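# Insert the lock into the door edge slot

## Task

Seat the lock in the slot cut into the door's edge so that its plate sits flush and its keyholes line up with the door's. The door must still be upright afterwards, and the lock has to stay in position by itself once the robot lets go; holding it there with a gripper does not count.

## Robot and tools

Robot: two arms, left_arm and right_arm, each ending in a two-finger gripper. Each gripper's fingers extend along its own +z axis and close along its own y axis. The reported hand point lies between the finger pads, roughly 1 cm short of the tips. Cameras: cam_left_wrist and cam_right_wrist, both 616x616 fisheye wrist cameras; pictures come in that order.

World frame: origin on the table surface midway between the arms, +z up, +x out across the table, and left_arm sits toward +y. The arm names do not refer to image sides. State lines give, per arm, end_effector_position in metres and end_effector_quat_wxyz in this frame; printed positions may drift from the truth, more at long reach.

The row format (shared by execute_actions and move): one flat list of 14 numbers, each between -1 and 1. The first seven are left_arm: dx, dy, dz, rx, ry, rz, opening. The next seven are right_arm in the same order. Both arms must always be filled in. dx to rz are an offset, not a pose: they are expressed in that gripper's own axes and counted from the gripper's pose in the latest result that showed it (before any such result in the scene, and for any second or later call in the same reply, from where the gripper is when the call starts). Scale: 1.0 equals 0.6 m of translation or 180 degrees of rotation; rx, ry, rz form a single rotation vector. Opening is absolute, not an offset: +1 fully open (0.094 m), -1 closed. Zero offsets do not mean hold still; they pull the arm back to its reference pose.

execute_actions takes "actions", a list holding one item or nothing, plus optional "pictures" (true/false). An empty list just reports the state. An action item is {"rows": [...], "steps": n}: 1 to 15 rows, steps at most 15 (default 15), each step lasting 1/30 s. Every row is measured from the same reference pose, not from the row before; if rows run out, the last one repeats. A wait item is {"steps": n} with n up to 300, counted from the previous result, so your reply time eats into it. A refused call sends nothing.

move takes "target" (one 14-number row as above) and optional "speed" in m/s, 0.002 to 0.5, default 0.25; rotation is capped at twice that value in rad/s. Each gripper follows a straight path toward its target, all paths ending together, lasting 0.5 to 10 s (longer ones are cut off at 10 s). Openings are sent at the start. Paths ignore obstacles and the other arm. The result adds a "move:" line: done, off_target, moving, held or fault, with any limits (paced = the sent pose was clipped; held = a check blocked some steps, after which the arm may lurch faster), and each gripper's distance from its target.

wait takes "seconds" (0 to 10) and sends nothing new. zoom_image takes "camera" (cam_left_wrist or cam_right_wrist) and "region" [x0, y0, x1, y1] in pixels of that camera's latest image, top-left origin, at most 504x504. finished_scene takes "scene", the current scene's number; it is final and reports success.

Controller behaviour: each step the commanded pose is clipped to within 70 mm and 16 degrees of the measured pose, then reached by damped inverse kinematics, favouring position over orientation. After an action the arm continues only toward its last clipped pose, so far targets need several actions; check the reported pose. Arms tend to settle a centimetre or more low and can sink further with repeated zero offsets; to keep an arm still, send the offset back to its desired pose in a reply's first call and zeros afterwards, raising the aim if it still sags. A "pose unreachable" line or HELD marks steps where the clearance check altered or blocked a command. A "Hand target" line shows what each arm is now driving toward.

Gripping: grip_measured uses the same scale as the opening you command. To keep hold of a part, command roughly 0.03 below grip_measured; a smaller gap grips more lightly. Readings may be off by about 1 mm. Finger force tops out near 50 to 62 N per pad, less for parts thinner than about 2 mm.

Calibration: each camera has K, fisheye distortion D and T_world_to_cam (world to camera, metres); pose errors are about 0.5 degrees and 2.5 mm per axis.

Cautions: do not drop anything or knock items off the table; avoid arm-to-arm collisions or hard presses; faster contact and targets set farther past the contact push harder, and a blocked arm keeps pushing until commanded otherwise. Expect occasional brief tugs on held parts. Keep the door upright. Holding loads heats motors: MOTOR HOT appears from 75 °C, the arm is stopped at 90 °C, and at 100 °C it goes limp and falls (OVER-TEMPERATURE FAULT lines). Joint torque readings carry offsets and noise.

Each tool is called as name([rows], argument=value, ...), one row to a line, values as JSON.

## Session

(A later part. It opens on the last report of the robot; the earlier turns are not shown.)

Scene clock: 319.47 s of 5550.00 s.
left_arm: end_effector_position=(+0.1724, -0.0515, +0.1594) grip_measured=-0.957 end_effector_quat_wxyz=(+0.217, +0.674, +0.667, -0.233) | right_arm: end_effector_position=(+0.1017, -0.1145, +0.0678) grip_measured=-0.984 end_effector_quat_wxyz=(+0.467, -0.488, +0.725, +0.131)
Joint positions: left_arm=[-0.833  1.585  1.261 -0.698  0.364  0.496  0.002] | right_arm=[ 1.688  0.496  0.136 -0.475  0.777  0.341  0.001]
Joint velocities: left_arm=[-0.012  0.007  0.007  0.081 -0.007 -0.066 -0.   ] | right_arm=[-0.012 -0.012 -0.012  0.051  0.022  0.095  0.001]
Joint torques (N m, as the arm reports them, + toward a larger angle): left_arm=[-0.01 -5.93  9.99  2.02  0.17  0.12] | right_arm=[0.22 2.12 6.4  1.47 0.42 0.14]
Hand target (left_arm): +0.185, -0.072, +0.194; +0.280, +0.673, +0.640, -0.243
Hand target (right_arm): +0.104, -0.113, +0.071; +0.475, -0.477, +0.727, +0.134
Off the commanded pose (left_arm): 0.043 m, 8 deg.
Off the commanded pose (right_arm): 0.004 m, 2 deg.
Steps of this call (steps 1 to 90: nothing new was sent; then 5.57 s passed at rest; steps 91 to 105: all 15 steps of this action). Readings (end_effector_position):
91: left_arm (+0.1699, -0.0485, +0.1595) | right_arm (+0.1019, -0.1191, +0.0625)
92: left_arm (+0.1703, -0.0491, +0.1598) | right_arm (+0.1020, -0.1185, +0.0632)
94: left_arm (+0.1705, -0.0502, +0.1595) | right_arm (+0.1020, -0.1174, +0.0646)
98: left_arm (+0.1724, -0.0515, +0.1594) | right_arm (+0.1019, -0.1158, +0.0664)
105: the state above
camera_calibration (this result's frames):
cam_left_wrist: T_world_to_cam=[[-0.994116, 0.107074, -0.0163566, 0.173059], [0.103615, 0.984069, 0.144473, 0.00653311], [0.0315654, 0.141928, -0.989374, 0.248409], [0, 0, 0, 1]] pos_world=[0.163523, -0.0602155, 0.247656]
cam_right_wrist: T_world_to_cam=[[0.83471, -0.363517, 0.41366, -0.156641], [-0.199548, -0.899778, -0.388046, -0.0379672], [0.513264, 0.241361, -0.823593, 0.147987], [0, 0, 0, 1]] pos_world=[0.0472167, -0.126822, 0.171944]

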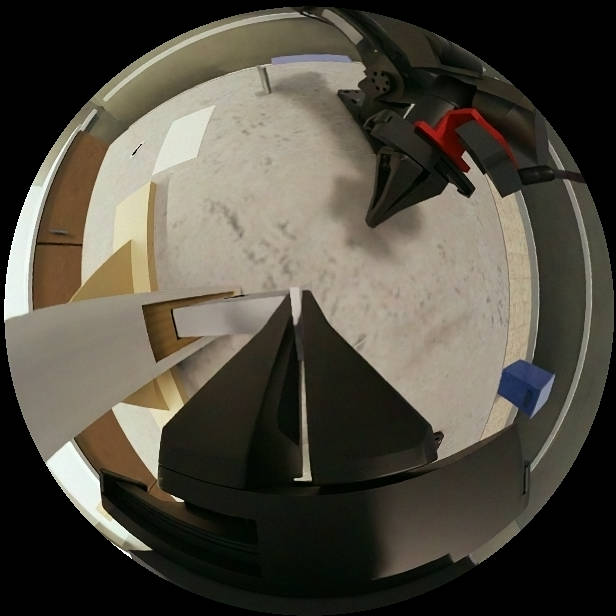

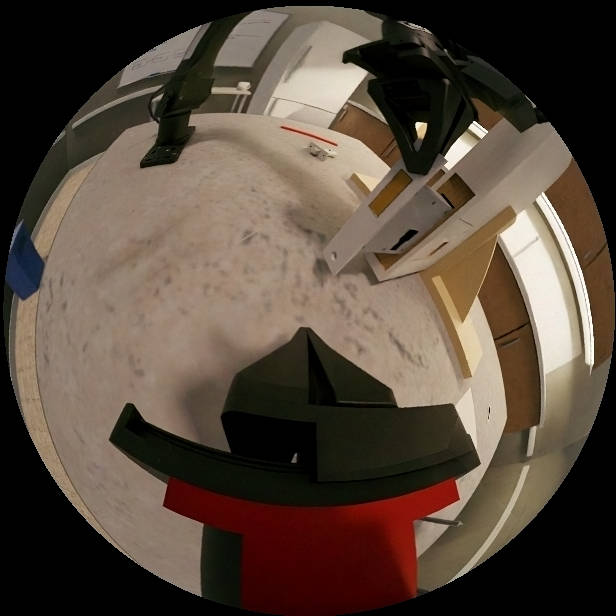

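execute_actions([
  {"rows":[[-0.06,0.035,-0.027,-0.021,-0.035,0.017,-1,0,0,0,0,0,0,-1],[-0.06,0.04,-0.027,-0.021,-0.035,0.017,-1,0,0,0,0,0,0,-1],[-0.06,0.045,-0.027,-0.021,-0.035,0.017,-1,0,0,0,0,0,0,-1],[-0.06,0.05,-0.027,-0.021,-0.035,0.017,-1,0,0,0,0,0,0,-1],[-0.06,0.055,-0.027,-0.021,-0.035,0.017,-1,0,0,0,0,0,0,-1]]},
])

zoom_image(camera="cam_right_wrist", region=[320,90,560,330])

zoom_image(camera="cam_left_wrist", region=[80,220,320,400])

Scene clock: 329.07 s of 5550.00 s.
left_arm: end_effector_position=(+0.1766, -0.0506, +0.1619) grip_measured=-0.957 end_effector_quat_wxyz=(+0.205, +0.671, +0.669, -0.245) | right_arm: end_effector_position=(+0.1015, -0.1141, +0.0680) grip_measured=-0.984 end_effector_quat_wxyz=(+0.467, -0.488, +0.725, +0.133)
Joint positions: left_arm=[-0.806  1.608  1.297 -0.736  0.405  0.509  0.002] | right_arm=[ 1.688  0.496  0.136 -0.473  0.776  0.341  0.001]
Joint velocities: left_arm=[ 0.002  0.017  0.012 -0.022  0.066 -0.007 -0.   ] | right_arm=[ 0.002 -0.012  0.002 -0.022  0.007  0.037  0.   ]
Joint torques (N m, as the arm reports them, + toward a larger angle): left_arm=[ 1.7  -5.83  9.9   2.13  0.02  0.27] | right_arm=[0.03 1.71 6.35 1.28 0.26 0.02]
Hand target (left_arm): +0.203, -0.067, +0.196; +0.281, +0.669, +0.645, -0.242
Hand target (right_arm): +0.102, -0.114, +0.068; +0.467, -0.488, +0.725, +0.131
Off the commanded pose (left_arm): 0.047 m, 9 deg.
Off the commanded pose (right_arm): 0.001 m, 0 deg.
Steps of this call (steps 1 to 90: nothing new was sent; then 6.10 s passed at rest; steps 91 to 105: all 15 steps of this action). Readings (end_effector_position):
91: left_arm (+0.1723, -0.0514, +0.1593) | right_arm (+0.1016, -0.1141, +0.0681)
92: left_arm (+0.1728, -0.0513, +0.1597) | right_arm (+0.1016, -0.1141, +0.0681)
94: left_arm (+0.1742, -0.0510, +0.1603) | right_arm (+0.1016, -0.1141, +0.0681)
98: left_arm (+0.1765, -0.0507, +0.1618) | right_arm (+0.1015, -0.1141, +0.0680)
105: the state above
camera_calibration (this result's frames):
cam_left_wrist: T_world_to_cam=[[-0.993577, 0.111661, 0.0183338, 0.171701], [0.113131, 0.983643, 0.140169, 0.00381395], [-0.00238237, 0.141343, -0.989958, 0.256716], [0, 0, 0, 1]] pos_world=[0.170778, -0.059209, 0.250456]
cam_right_wrist: T_world_to_cam=[[0.835413, -0.36409, 0.411733, -0.156435], [-0.199574, -0.898937, -0.389978, -0.0372982], [0.512109, 0.243621, -0.823646, 0.14861], [0, 0, 0, 1]] pos_world=[0.0471395, -0.126689, 0.172265]

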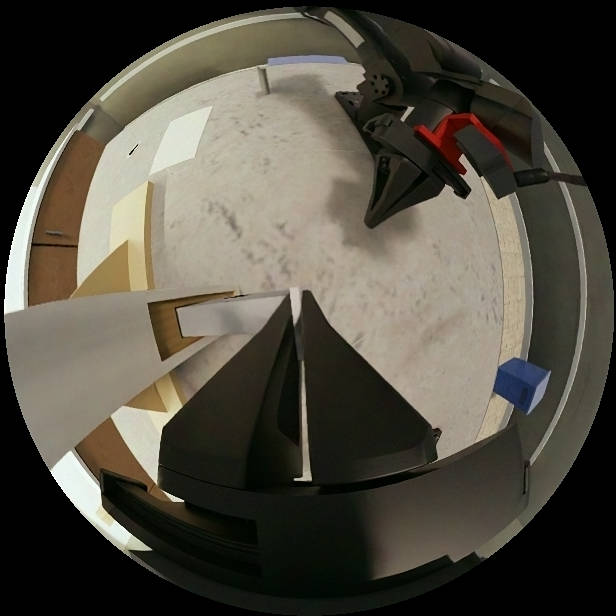

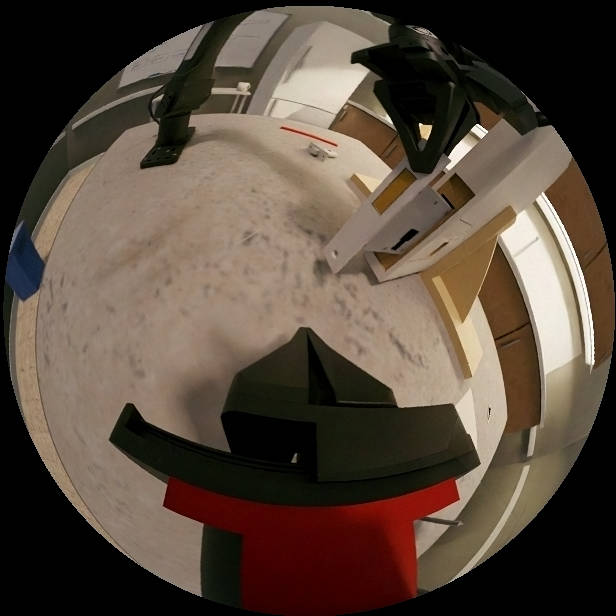

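Region (320, 90, 560, 330) of cam_right_wrist's 616x616 image, scaled by 2.100, with more detail than that image has.

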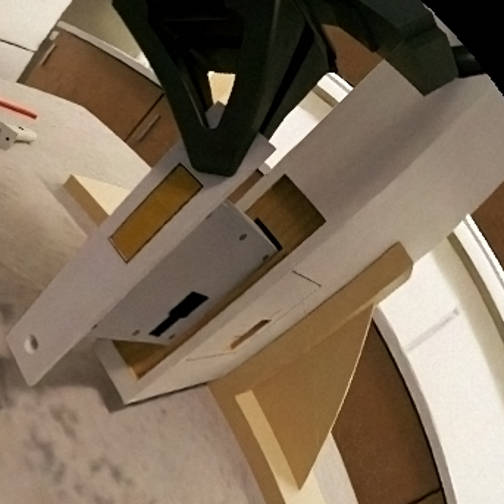

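Region (80, 220, 320, 400) of cam_left_wrist's 616x616 image, scaled by 2.100, with more detail than that image has; it fills the top 378 rows of this view, and the rest is white.

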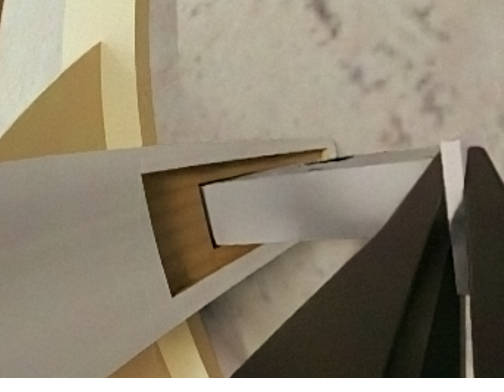

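execute_actions([
  {"rows":[[-0.066,0.035,-0.035,-0.045,-0.028,0.035,-1,0,0,0,0,0,0,-1]]},
])

zoom_image(camera="cam_right_wrist", region=[340,150,490,300])

Scene clock: 335.33 s of 5550.00 s.
left_arm: end_effector_position=(+0.1742, -0.0509, +0.1595) grip_measured=-0.957 end_effector_quat_wxyz=(+0.205, +0.678, +0.667, -0.232) | right_arm: end_effector_position=(+0.1014, -0.1140, +0.0680) grip_measured=-0.984 end_effector_quat_wxyz=(+0.467, -0.488, +0.725, +0.133)
Joint positions: left_arm=[-0.825  1.608  1.297 -0.74   0.372  0.513  0.002] | right_arm=[ 1.688  0.496  0.136 -0.473  0.775  0.341  0.001]
Joint velocities: left_arm=[-0.002  0.007  0.017 -0.095  0.066  0.022 -0.001] | right_arm=[ 0.022 -0.007  0.017 -0.022 -0.051 -0.022  0.   ]
Joint torques (N m, as the arm reports them, + toward a larger angle): left_arm=[ 0.1  -7.92 10.24  1.99 -0.4   0.28] | right_arm=[0.04 1.71 6.36 1.31 0.26 0.01]
Hand target (left_arm): +0.196, -0.066, +0.204; +0.293, +0.677, +0.640, -0.217
Hand target (right_arm): +0.101, -0.114, +0.068; +0.467, -0.488, +0.725, +0.133
Off the commanded pose (left_arm): 0.052 m, 11 deg.
Off the commanded pose (right_arm): 0.000 m, 0 deg.
Steps of this call (steps 1 to 90: nothing new was sent; then 2.77 s passed at rest; steps 91 to 105: all 15 steps of this action). Readings (end_effector_position):
91: left_arm (+0.1762, -0.0504, +0.1615) | right_arm (+0.1015, -0.1141, +0.0680)
92: left_arm (+0.1756, -0.0507, +0.1610) | right_arm (+0.1014, -0.1140, +0.0680)
94: left_arm (+0.1746, -0.0510, +0.1601) | right_arm (+0.1014, -0.1140, +0.0680)
98: left_arm (+0.1742, -0.0509, +0.1595) | right_arm (+0.1014, -0.1140, +0.0680)
105: the state above
camera_calibration (this result's frames):
cam_left_wrist: T_world_to_cam=[[-0.993087, 0.117356, -0.00223347, 0.172933], [0.115446, 0.980008, 0.162041, 0.000647437], [0.0212053, 0.160663, -0.986781, 0.250711], [0, 0, 0, 1]] pos_world=[0.166347, -0.0612093, 0.247678]
cam_right_wrist: T_world_to_cam=[[0.835824, -0.363599, 0.411332, -0.156259], [-0.199325, -0.899097, -0.389735, -0.0373754], [0.511535, 0.243761, -0.823961, 0.148695], [0, 0, 0, 1]] pos_world=[0.0470922, -0.126666, 0.172226]

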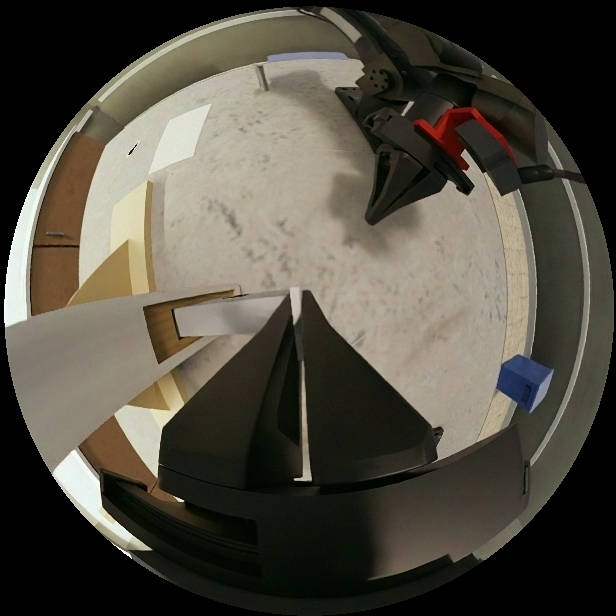

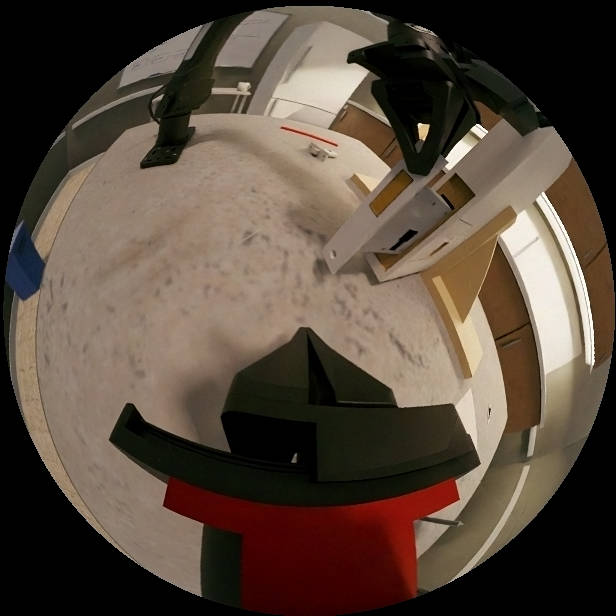

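Region (340, 150, 490, 300) of cam_right_wrist's 616x616 image, scaled by 3.360, with more detail than that image has.

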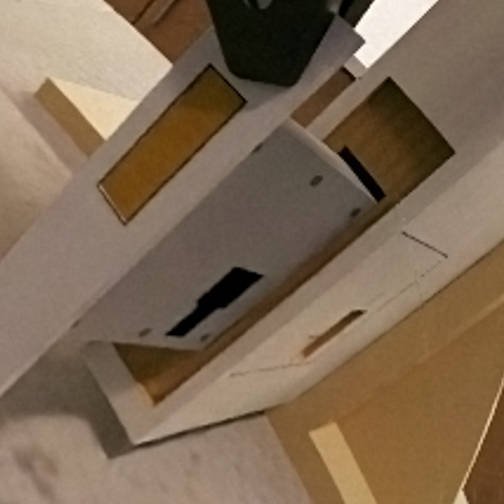

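execute_actions([
  {"rows":[[-0.082,0.043,-0.054,-0.035,-0.033,0.02,-1,0,0,0,0,0,0,-1]]},
])

zoom_image(camera="cam_right_wrist", region=[340,150,490,300])

Scene clock: 342.13 s of 5550.00 s.
left_arm: end_effector_position=(+0.1766, -0.0507, +0.1656) grip_measured=-0.957 end_effector_quat_wxyz=(+0.195, +0.677, +0.674, -0.224) | right_arm: end_effector_position=(+0.1013, -0.1140, +0.0679) grip_measured=-0.984 end_effector_quat_wxyz=(+0.467, -0.488, +0.725, +0.133)
Joint positions: left_arm=[-0.825  1.627  1.355 -0.802  0.36   0.51   0.002] | right_arm=[ 1.688  0.496  0.136 -0.473  0.775  0.341  0.001]
Joint velocities: left_arm=[ 0.012  0.007 -0.017 -0.007  0.022 -0.066 -0.001] | right_arm=[ 0.002 -0.012 -0.002  0.037  0.066 -0.022  0.   ]
Joint torques (N m, as the arm reports them, + toward a larger angle): left_arm=[ 0.66 -8.04 11.52  1.84 -0.11  0.17] | right_arm=[0.03 1.7  6.38 1.31 0.26 0.01]
Hand target (left_arm): +0.198, -0.067, +0.216; +0.283, +0.671, +0.647, -0.224
Hand target (right_arm): +0.101, -0.114, +0.068; +0.467, -0.488, +0.725, +0.133
Off the commanded pose (left_arm): 0.058 m, 11 deg.
Off the commanded pose (right_arm): 0.000 m, 0 deg.
Steps of this call (steps 1 to 90: nothing new was sent; then 3.30 s passed at rest; steps 91 to 105: all 15 steps of this action). Readings (end_effector_position):
91: left_arm (+0.1744, -0.0507, +0.1615) | right_arm (+0.1014, -0.1140, +0.0680)
92: left_arm (+0.1752, -0.0511, +0.1643) | right_arm (+0.1014, -0.1140, +0.0680)
94: left_arm (+0.1766, -0.0507, +0.1667) | right_arm (+0.1013, -0.1140, +0.0679)
98: left_arm (+0.1766, -0.0508, +0.1656) | right_arm (+0.1013, -0.1140, +0.0679)
105: the state above
camera_calibration (this result's frames):
cam_left_wrist: T_world_to_cam=[[-0.994028, 0.108926, 0.00664787, 0.173532], [0.108254, 0.976535, 0.186174, -0.00366924], [0.0137872, 0.185781, -0.982494, 0.258537], [0, 0, 0, 1]] pos_world=[0.169328, -0.0633502, 0.25354]
cam_right_wrist: T_world_to_cam=[[0.836029, -0.363354, 0.411132, -0.156171], [-0.1992, -0.899178, -0.389614, -0.0374139], [0.511248, 0.243831, -0.824119, 0.148737], [0, 0, 0, 1]] pos_world=[0.0470685, -0.126654, 0.172207]

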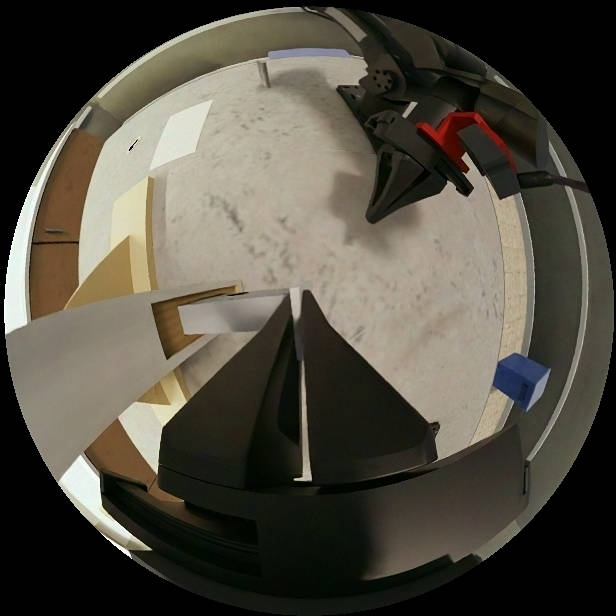

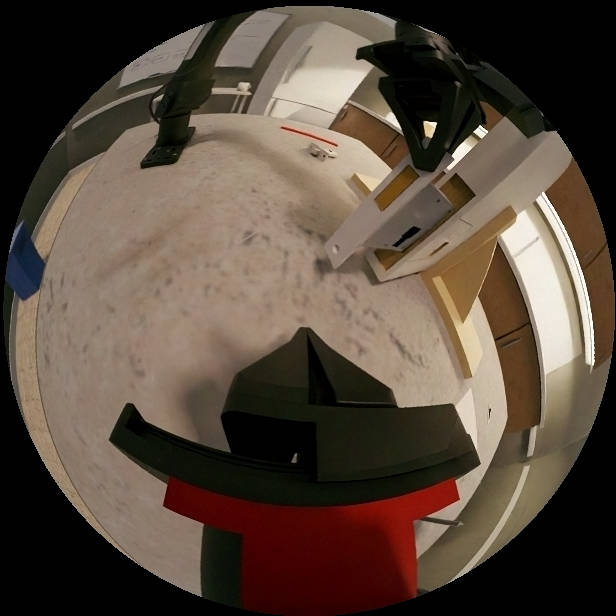

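Region (340, 150, 490, 300) of cam_right_wrist's 616x616 image, scaled by 3.360, with more detail than that image has.

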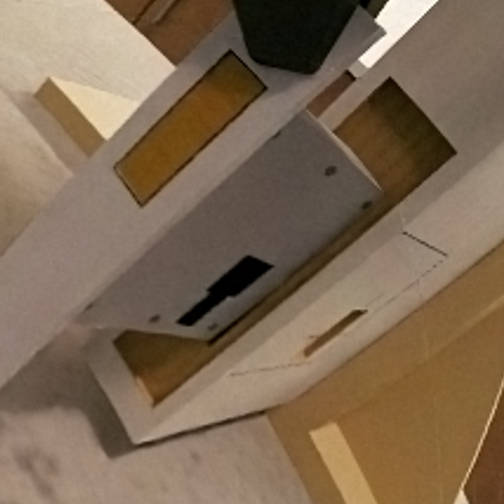

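execute_actions([
  {"rows":[[-0.057,0.073,-0.037,-0.04,-0.04,0.025,-1,0,0,0,0,0,0,-1]]},
])

zoom_image(camera="cam_right_wrist", region=[340,150,490,300])

Scene clock: 348.60 s of 5550.00 s.
left_arm: end_effector_position=(+0.1835, -0.0485, +0.1652) grip_measured=-0.957 end_effector_quat_wxyz=(+0.199, +0.682, +0.665, -0.230) | right_arm: end_effector_position=(+0.1012, -0.1140, +0.0679) grip_measured=-0.984 end_effector_quat_wxyz=(+0.467, -0.488, +0.725, +0.133)
Joint positions: left_arm=[-0.796  1.634  1.355 -0.798  0.388  0.552  0.002] | right_arm=[ 1.688  0.496  0.136 -0.473  0.774  0.341  0.001]
Joint velocities: left_arm=[-0.007 -0.002 -0.007  0.022 -0.022  0.007 -0.002] | right_arm=[ 0.002 -0.002  0.002  0.037 -0.051 -0.007  0.001]
Joint torques (N m, as the arm reports them, + toward a larger angle): left_arm=[ 2.52 -6.63 10.43  2.14 -0.19  0.24] | right_arm=[0.04 1.7  6.35 1.31 0.26 0.01]
Hand target (left_arm): +0.218, -0.062, +0.204; +0.287, +0.672, +0.648, -0.216
Hand target (right_arm): +0.101, -0.114, +0.068; +0.467, -0.488, +0.725, +0.133
Off the commanded pose (left_arm): 0.056 m, 11 deg.
Off the commanded pose (right_arm): 0.000 m, 0 deg.
Steps of this call (steps 1 to 90: nothing new was sent; then 2.97 s passed at rest; steps 91 to 105: all 15 steps of this action). Readings (end_effector_position):
91: left_arm (+0.1774, -0.0504, +0.1652) | right_arm (+0.1013, -0.1140, +0.0679)
92: left_arm (+0.1782, -0.0499, +0.1654) | right_arm (+0.1013, -0.1140, +0.0679)
94: left_arm (+0.1811, -0.0490, +0.1653) | right_arm (+0.1013, -0.1140, +0.0679)
98: left_arm (+0.1835, -0.0485, +0.1652) | right_arm (+0.1012, -0.1140, +0.0679)
105: the state above
camera_calibration (this result's frames):
cam_left_wrist: T_world_to_cam=[[-0.991855, 0.127338, 0.0028185, 0.181278], [0.125912, 0.976931, 0.172487, -0.00746111], [0.0192106, 0.171437, -0.985008, 0.256388], [0, 0, 0, 1]] pos_world=[0.175815, -0.0597488, 0.25332]
cam_right_wrist: T_world_to_cam=[[0.836439, -0.362863, 0.410731, -0.155994], [-0.19895, -0.899338, -0.389371, -0.037491], [0.510675, 0.24397, -0.824433, 0.148822], [0, 0, 0, 1]] pos_world=[0.0470211, -0.12663, 0.172168]

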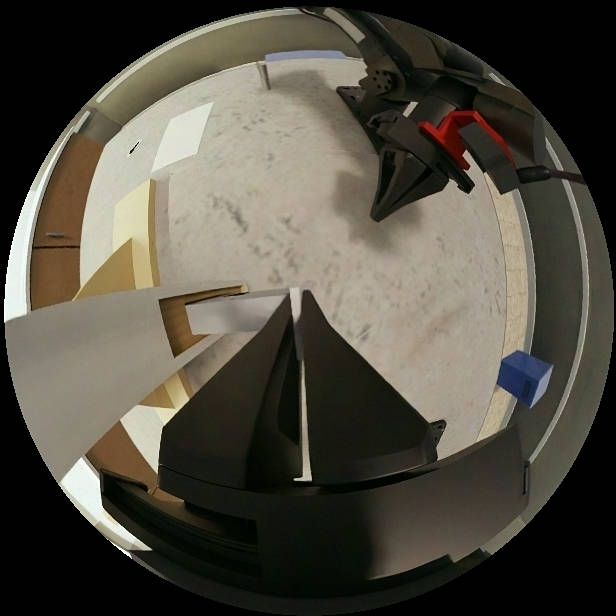

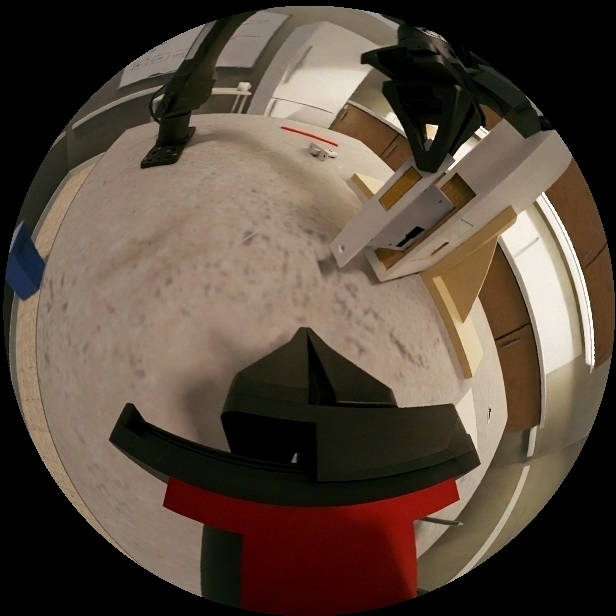

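Region (340, 150, 490, 300) of cam_right_wrist's 616x616 image, scaled by 3.360, with more detail than that image has.

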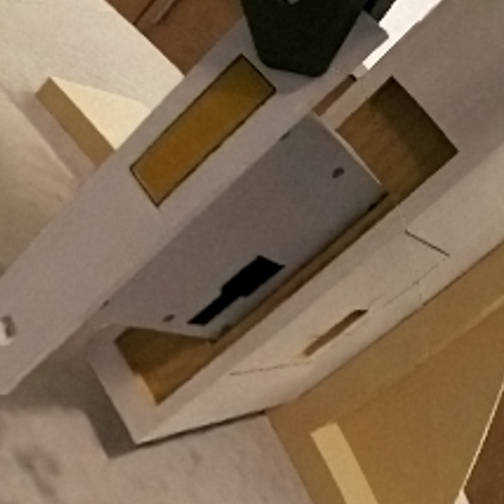

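execute_actions([
  {"rows":[[-0.057,0.083,-0.009,-0.04,-0.04,0.015,-1,-0.1,-0.038,0.078,0,0,0,-1]]},
])

Scene clock: 356.30 s of 5550.00 s.
left_arm: end_effector_position=(+0.1915, -0.0502, +0.1644) grip_measured=-0.957 end_effector_quat_wxyz=(+0.205, +0.676, +0.667, -0.239) | right_arm: end_effector_position=(+0.1493, -0.0870, +0.0803) grip_measured=-0.984 end_effector_quat_wxyz=(+0.453, -0.484, +0.742, +0.097)
Joint positions: left_arm=[-0.773  1.646  1.355 -0.774  0.411  0.556  0.002] | right_arm=[ 1.257  0.751  0.226 -0.182  0.497  0.02   0.001]
Joint velocities: left_arm=[-0.002  0.007 -0.007 -0.051 -0.051  0.066  0.001] | right_arm=[-0.178  0.247 -0.007  0.374 -0.359 -0.227 -0.001]
Joint torques (N m, as the arm reports them, + toward a larger angle): left_arm=[ 2.45 -4.33  9.85  2.53 -0.15  0.19] | right_arm=[-0.65  1.35  9.76  1.69  0.13 -0.06]
Hand target (left_arm): +0.230, -0.070, +0.191; +0.287, +0.666, +0.650, -0.226
Hand target (right_arm): +0.148, -0.067, +0.100; +0.467, -0.487, +0.726, +0.130
Off the commanded pose (left_arm): 0.054 m, 10 deg.
Off the commanded pose (right_arm): 0.032 m, 5 deg.
Steps of this call (steps 1 to 90: nothing new was sent; then 4.20 s passed at rest; steps 91 to 105: all 15 steps of this action). Readings (end_effector_position):
91: left_arm (+0.1840, -0.0488, +0.1644) | right_arm (+0.1051, -0.1136, +0.0687)
92: left_arm (+0.1858, -0.0490, +0.1645) | right_arm (+0.1162, -0.1150, +0.0724)
94: left_arm (+0.1909, -0.0497, +0.1648) | right_arm (+0.1336, -0.1140, +0.0832)
98: left_arm (+0.1916, -0.0502, +0.1643) | right_arm (+0.1456, -0.1012, +0.0914)
105: the state above
camera_calibration (this result's frames):
cam_left_wrist: T_world_to_cam=[[-0.992869, 0.118978, 0.00751249, 0.188495], [0.11874, 0.981336, 0.151264, -0.00158294], [0.0106248, 0.151078, -0.988465, 0.256918], [0, 0, 0, 1]] pos_world=[0.184609, -0.0596879, 0.252778]
cam_right_wrist: T_world_to_cam=[[0.817355, -0.378391, 0.434455, -0.191977], [-0.247543, -0.911582, -0.328238, 0.0024693], [0.520244, 0.16074, -0.838754, 0.120461], [0, 0, 0, 1]] pos_world=[0.0948558, -0.0897544, 0.185253]

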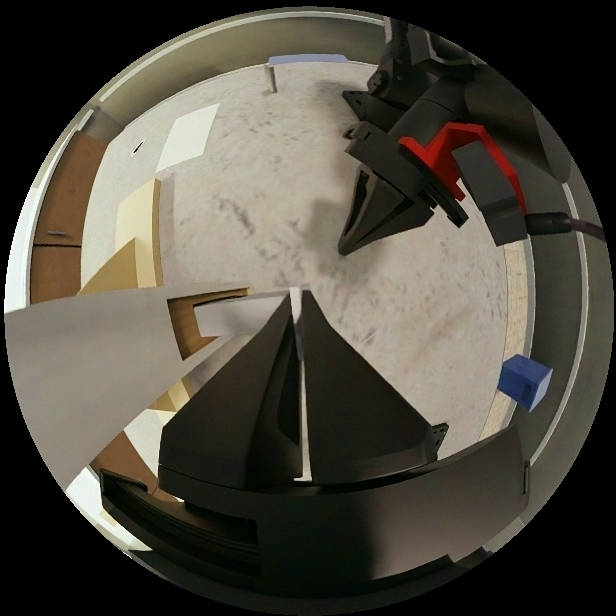

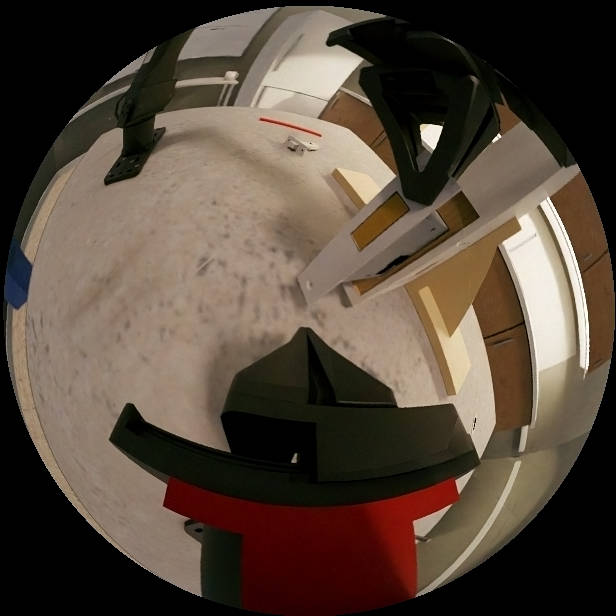

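execute_actions([
  {"rows":[[-0.035,0.083,0.006,-0.04,-0.035,0.022,-1,-0.073,0.005,0.037,0.085,0.01,0.063,-1]]},
])

execute_actions([
  {"rows":[[-0.035,0.083,0.006,-0.04,-0.035,0.022,-1,-0.02,0,0,0,0,0,-1]]},
])

Scene clock: 366.77 s of 5550.00 s.
left_arm: end_effector_position=(+0.1916, -0.0504, +0.1625) grip_measured=-0.957 end_effector_quat_wxyz=(+0.199, +0.674, +0.664, -0.255) | right_arm: end_effector_position=(+0.1604, -0.0478, +0.0888) grip_measured=-0.984 end_effector_quat_wxyz=(+0.475, -0.376, +0.795, +0.038)
Joint positions: left_arm=[-0.756  1.656  1.352 -0.771  0.453  0.564  0.002] | right_arm=[ 1.396  1.209  0.453 -0.142  0.799  0.371  0.001]
Joint velocities: left_arm=[ 0.007  0.002 -0.007 -0.037 -0.081  0.022  0.001] | right_arm=[-0.007  0.037  0.066 -0.11   0.256  0.256 -0.001]
Joint torques (N m, as the arm reports them, + toward a larger angle): left_arm=[ 3.18 -4.16  7.11  2.91 -0.39  0.42] | right_arm=[ 0.82 -0.83  8.75  1.17  0.43  0.13]
Hand target (left_arm): +0.238, -0.065, +0.176; +0.285, +0.670, +0.648, -0.225
Hand target (right_arm): +0.164, -0.044, +0.101; +0.491, -0.348, +0.798, +0.036
Off the commanded pose (left_arm): 0.054 m, 11 deg.
Off the commanded pose (right_arm): 0.013 m, 4 deg.
Steps of this call (steps 1 to 90: nothing new was sent; then 6.97 s passed at rest; steps 91 to 105: all 15 steps of this action). Readings (end_effector_position):
91: left_arm (+0.1921, -0.0502, +0.1640) | right_arm (+0.1466, -0.0756, +0.0842)
92: left_arm (+0.1922, -0.0503, +0.1636) | right_arm (+0.1469, -0.0715, +0.0831)
94: left_arm (+0.1914, -0.0503, +0.1624) | right_arm (+0.1463, -0.0604, +0.0816)
98: left_arm (+0.1915, -0.0504, +0.1625) | right_arm (+0.1493, -0.0465, +0.0827)
105: the state above
camera_calibration (this result's frames):
cam_left_wrist: T_world_to_cam=[[-0.991, 0.129257, 0.0347953, 0.184354], [0.132772, 0.98222, 0.132724, -0.000761547], [-0.0170211, 0.136149, -0.990542, 0.260011], [0, 0, 0, 1]] pos_world=[0.187222, -0.0584814, 0.251238]
cam_right_wrist: T_world_to_cam=[[0.676297, -0.590937, 0.43979, -0.177852], [-0.473235, -0.806074, -0.355379, 0.0874193], [0.56451, 0.0322175, -0.824797, 0.101024], [0, 0, 0, 1]] pos_world=[0.104621, -0.0378875, 0.192608]

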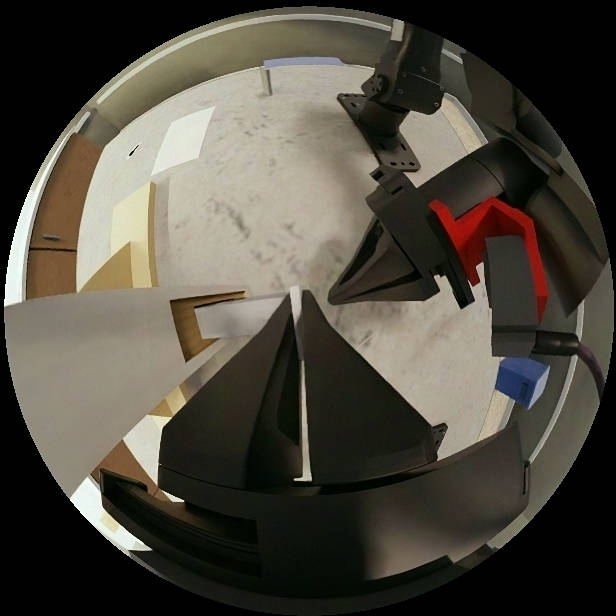

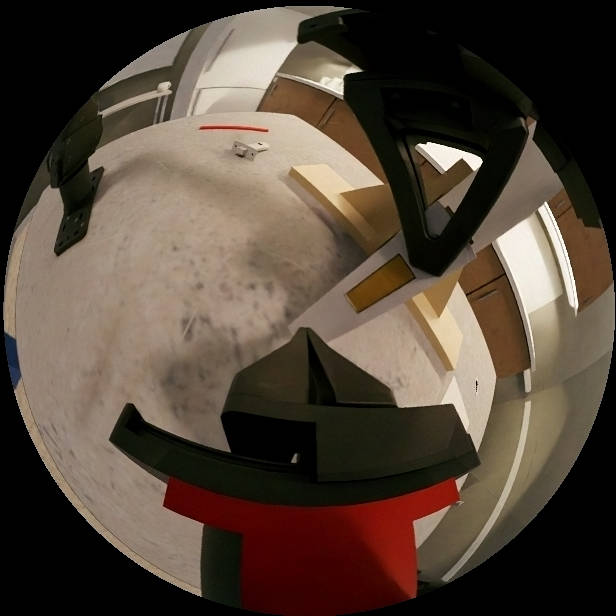

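Scene clock: 367.27 s of 5550.00 s.
left_arm: end_effector_position=(+0.1925, -0.0506, +0.1631) grip_measured=-0.957 end_effector_quat_wxyz=(+0.196, +0.670, +0.664, -0.270) | right_arm: end_effector_position=(+0.1607, -0.0495, +0.0869) grip_measured=-0.984 end_effector_quat_wxyz=(+0.469, -0.383, +0.795, +0.031)
Joint positions: left_arm=[-0.74   1.662  1.352 -0.768  0.49   0.567  0.002] | right_arm=[ 1.389  1.209  0.458 -0.162  0.788  0.36   0.001]
Joint velocities: left_arm=[-0.002  0.002 -0.012  0.11   0.051 -0.081 -0.001] | right_arm=[ 0.002  0.002 -0.002 -0.081  0.022 -0.037 -0.   ]
Joint torques (N m, as the arm reports them, + toward a larger angle): left_arm=[ 3.09 -3.81  6.86  2.96 -0.35  0.41] | right_arm=[-0.79 -1.5   8.86  1.17  0.29 -0.07]
Hand target (left_arm): +0.238, -0.066, +0.173; +0.279, +0.668, +0.646, -0.241
Hand target (right_arm): +0.164, -0.042, +0.098; +0.475, -0.376, +0.795, +0.038
Off the commanded pose (left_arm): 0.053 m, 11 deg.
Off the commanded pose (right_arm): 0.014 m, 1 deg.
Steps of this call (steps 1 to 15: all 15 steps of this action). Readings (end_effector_position):
1: left_arm (+0.1917, -0.0504, +0.1624) | right_arm (+0.1607, -0.0480, +0.0888)
2: left_arm (+0.1919, -0.0504, +0.1625) | right_arm (+0.1610, -0.0482, +0.0887)
4: left_arm (+0.1922, -0.0506, +0.1629) | right_arm (+0.1613, -0.0485, +0.0885)
8: left_arm (+0.1924, -0.0506, +0.1631) | right_arm (+0.1610, -0.0491, +0.0876)
15: the state above
camera_calibration (this result's frames):
cam_left_wrist: T_world_to_cam=[[-0.989346, 0.133363, 0.0583849, 0.181264], [0.139221, 0.983954, 0.111586, 0.00149273], [-0.0425666, 0.118526, -0.992038, 0.264897], [0, 0, 0, 1]] pos_world=[0.190401, -0.0570398, 0.252039]
cam_right_wrist: T_world_to_cam=[[0.681765, -0.576562, 0.450304, -0.179353], [-0.469886, -0.816888, -0.334518, 0.0826197], [0.560718, 0.016471, -0.827843, 0.099403], [0, 0, 0, 1]] pos_world=[0.105361, -0.0375543, 0.190691]

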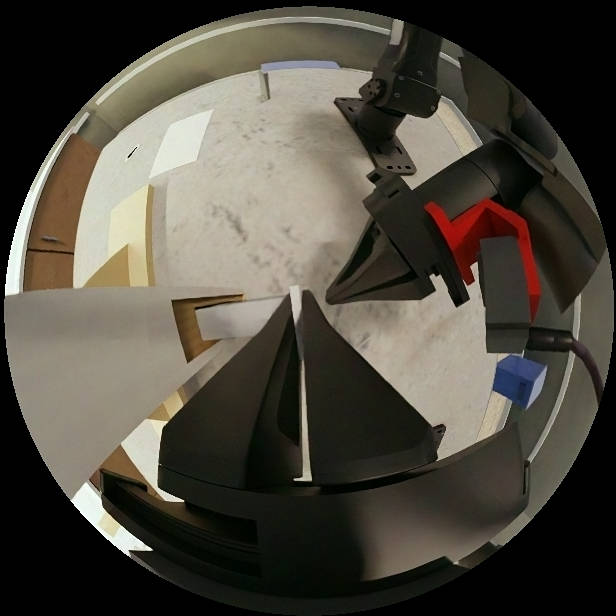

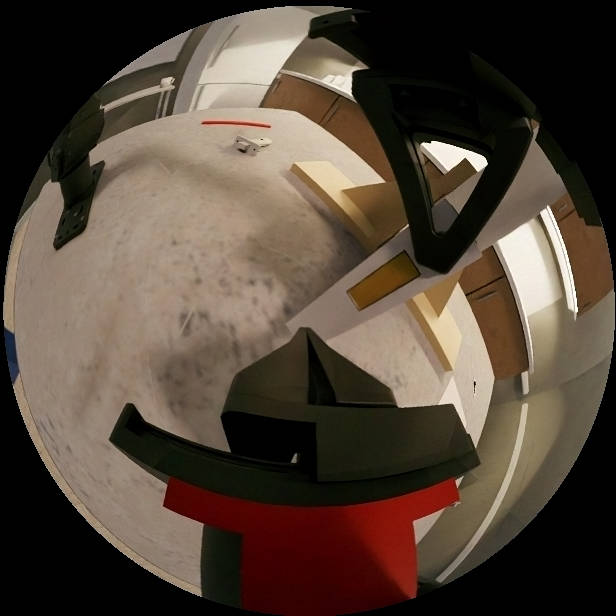

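move(target=[-0.038,0.04,-0.01,-0.05,-0.03,0.035,-1,-0.003,-0.045,0.074,0,-0.03,0,-1], speed=0.04)

Scene clock: 375.40 s of 5550.00 s.
left_arm: end_effector_position=(+0.1916, -0.0510, +0.1590) grip_measured=-0.957 end_effector_quat_wxyz=(+0.213, +0.675, +0.659, -0.253) | right_arm: end_effector_position=(+0.1854, -0.0276, +0.0710) grip_measured=-0.985 end_effector_quat_wxyz=(+0.479, -0.415, +0.766, +0.107)
Joint positions: left_arm=[-0.76   1.637  1.306 -0.714  0.445  0.565  0.002] | right_arm=[1.184 1.272 0.317 0.314 0.519 0.078 0.001]
Joint velocities: left_arm=[-0.002 -0.017  0.012 -0.037 -0.081 -0.022  0.   ] | right_arm=[-0.017  0.007 -0.002  0.037 -0.022  0.051  0.   ]
Joint torques (N m, as the arm reports them, + toward a larger angle): left_arm=[ 0.93 -7.17  5.95  2.56 -0.21  0.23] | right_arm=[-3.04 -1.06  3.96  1.69  1.04 -0.13]
Hand target (left_arm): +0.216, -0.063, +0.183; +0.290, +0.674, +0.637, -0.238
Hand target (right_arm): +0.208, -0.049, +0.071; +0.502, -0.382, +0.774, +0.049
Off the commanded pose (left_arm): 0.036 m, 10 deg.
Off the commanded pose (right_arm): 0.033 m, 8 deg.
After step 90, 2.17 s passed at rest.
move: off_target (left_arm, right_arm)
camera_calibration (this result's frames):
cam_left_wrist: T_world_to_cam=[[-0.991406, 0.130552, 0.00839018, 0.188916], [0.130638, 0.98458, 0.116341, 0.00345889], [0.00692778, 0.116437, -0.993174, 0.25143], [0, 0, 0, 1]] pos_world=[0.185099, -0.0573447, 0.247726]
cam_right_wrist: T_world_to_cam=[[0.765883, -0.51474, 0.385314, -0.185676], [-0.35644, -0.838645, -0.411855, 0.0906258], [0.53514, 0.178091, -0.825778, 0.0810908], [0, 0, 0, 1]] pos_world=[0.131114, -0.0340136, 0.175831]

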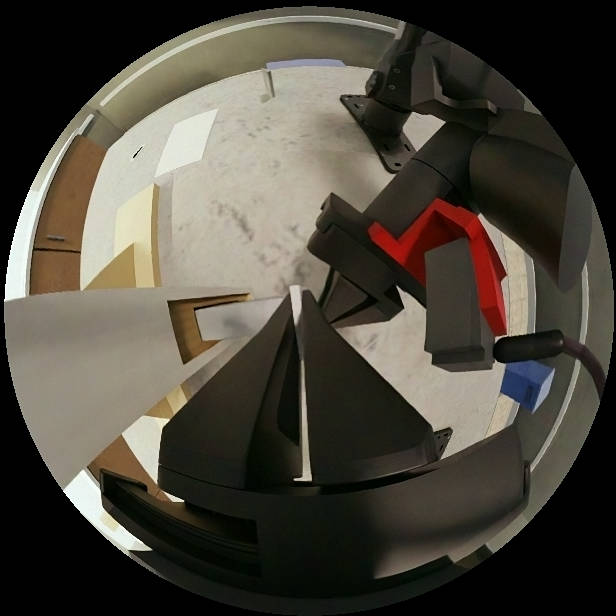

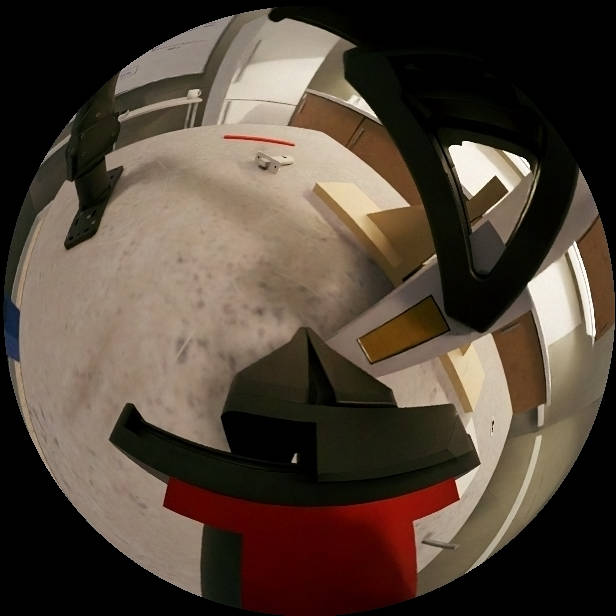

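execute_actions([
  {"rows":[[-0.058,0.082,-0.022,-0.04,-0.035,0.015,-1,0.023,-0.108,0.012,0.06,0.01,0.04,-1]]},
])

Scene clock: 381.27 s of 5550.00 s.
left_arm: end_effector_position=(+0.2169, -0.0532, +0.1590) grip_measured=-0.957 end_effector_quat_wxyz=(+0.228, +0.658, +0.675, -0.242) | right_arm: end_effector_position=(+0.2092, -0.0357, +0.0710) grip_measured=-0.985 end_effector_quat_wxyz=(+0.471, -0.369, +0.791, +0.131)
Joint positions: left_arm=[-0.724  1.675  1.342 -0.692  0.425  0.553  0.002] | right_arm=[1.056 1.272 0.31  0.352 0.421 0.112 0.001]
Joint velocities: left_arm=[ 0.007 -0.022 -0.002  0.037  0.007 -0.051 -0.001] | right_arm=[-0.012  0.002  0.012  0.022 -0.022  0.007 -0.   ]
Joint torques (N m, as the arm reports them, + toward a larger angle): left_arm=[ 1.36 -6.02  9.58  2.13  0.25  0.31] | right_arm=[-3.6  -3.02  3.2   1.32  1.21  0.04]
Hand target (left_arm): +0.239, -0.069, +0.190; +0.296, +0.660, +0.646, -0.243
Hand target (right_arm): +0.233, -0.070, +0.069; +0.493, -0.324, +0.805, +0.059
Off the commanded pose (left_arm): 0.043 m, 9 deg.
Off the commanded pose (right_arm): 0.045 m, 11 deg.
Steps of this call (steps 1 to 90: nothing new was sent; then 2.37 s passed at rest; steps 91 to 105: all 15 steps of this action). Readings (end_effector_position):
91: left_arm (+0.1924, -0.0511, +0.1596) | right_arm (+0.1876, -0.0281, +0.0699)
92: left_arm (+0.1942, -0.0514, +0.1592) | right_arm (+0.1905, -0.0284, +0.0695)
94: left_arm (+0.2026, -0.0526, +0.1600) | right_arm (+0.1977, -0.0299, +0.0704)
98: left_arm (+0.2160, -0.0534, +0.1595) | right_arm (+0.2082, -0.0354, +0.0713)
105: the state above
camera_calibration (this result's frames):
cam_left_wrist: T_world_to_cam=[[-0.997126, 0.0748711, -0.011568, 0.215678], [0.0730796, 0.990828, 0.113662, 0.0155291], [0.0199719, 0.11249, -0.993452, 0.248526], [0, 0, 0, 1]] pos_world=[0.20896, -0.0594915, 0.247629]
cam_right_wrist: T_world_to_cam=[[0.751413, -0.588891, 0.297635, -0.201403], [-0.437976, -0.782517, -0.442544, 0.113562], [0.493514, 0.202176, -0.845913, 0.0808085], [0, 0, 0, 1]] pos_world=[0.161193, -0.0460778, 0.178557]

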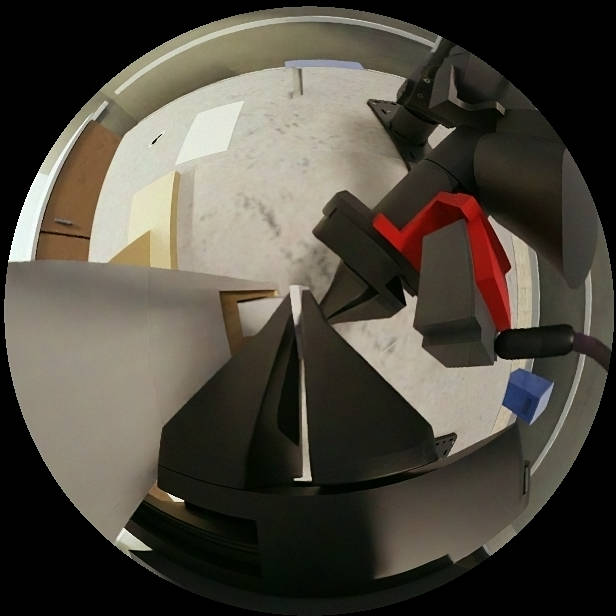

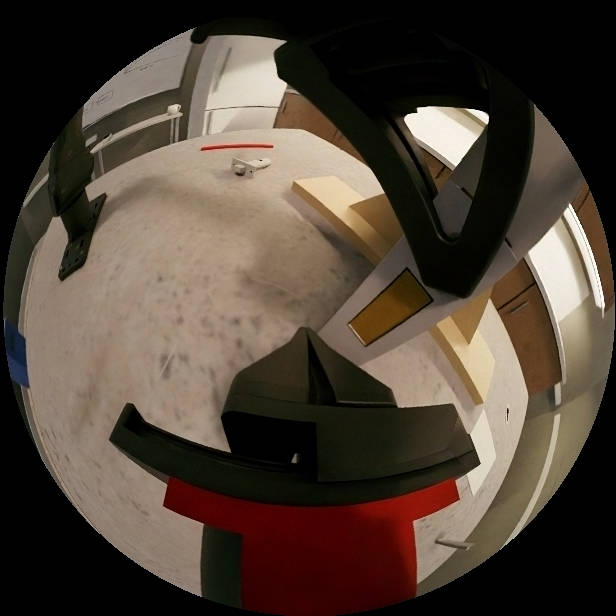

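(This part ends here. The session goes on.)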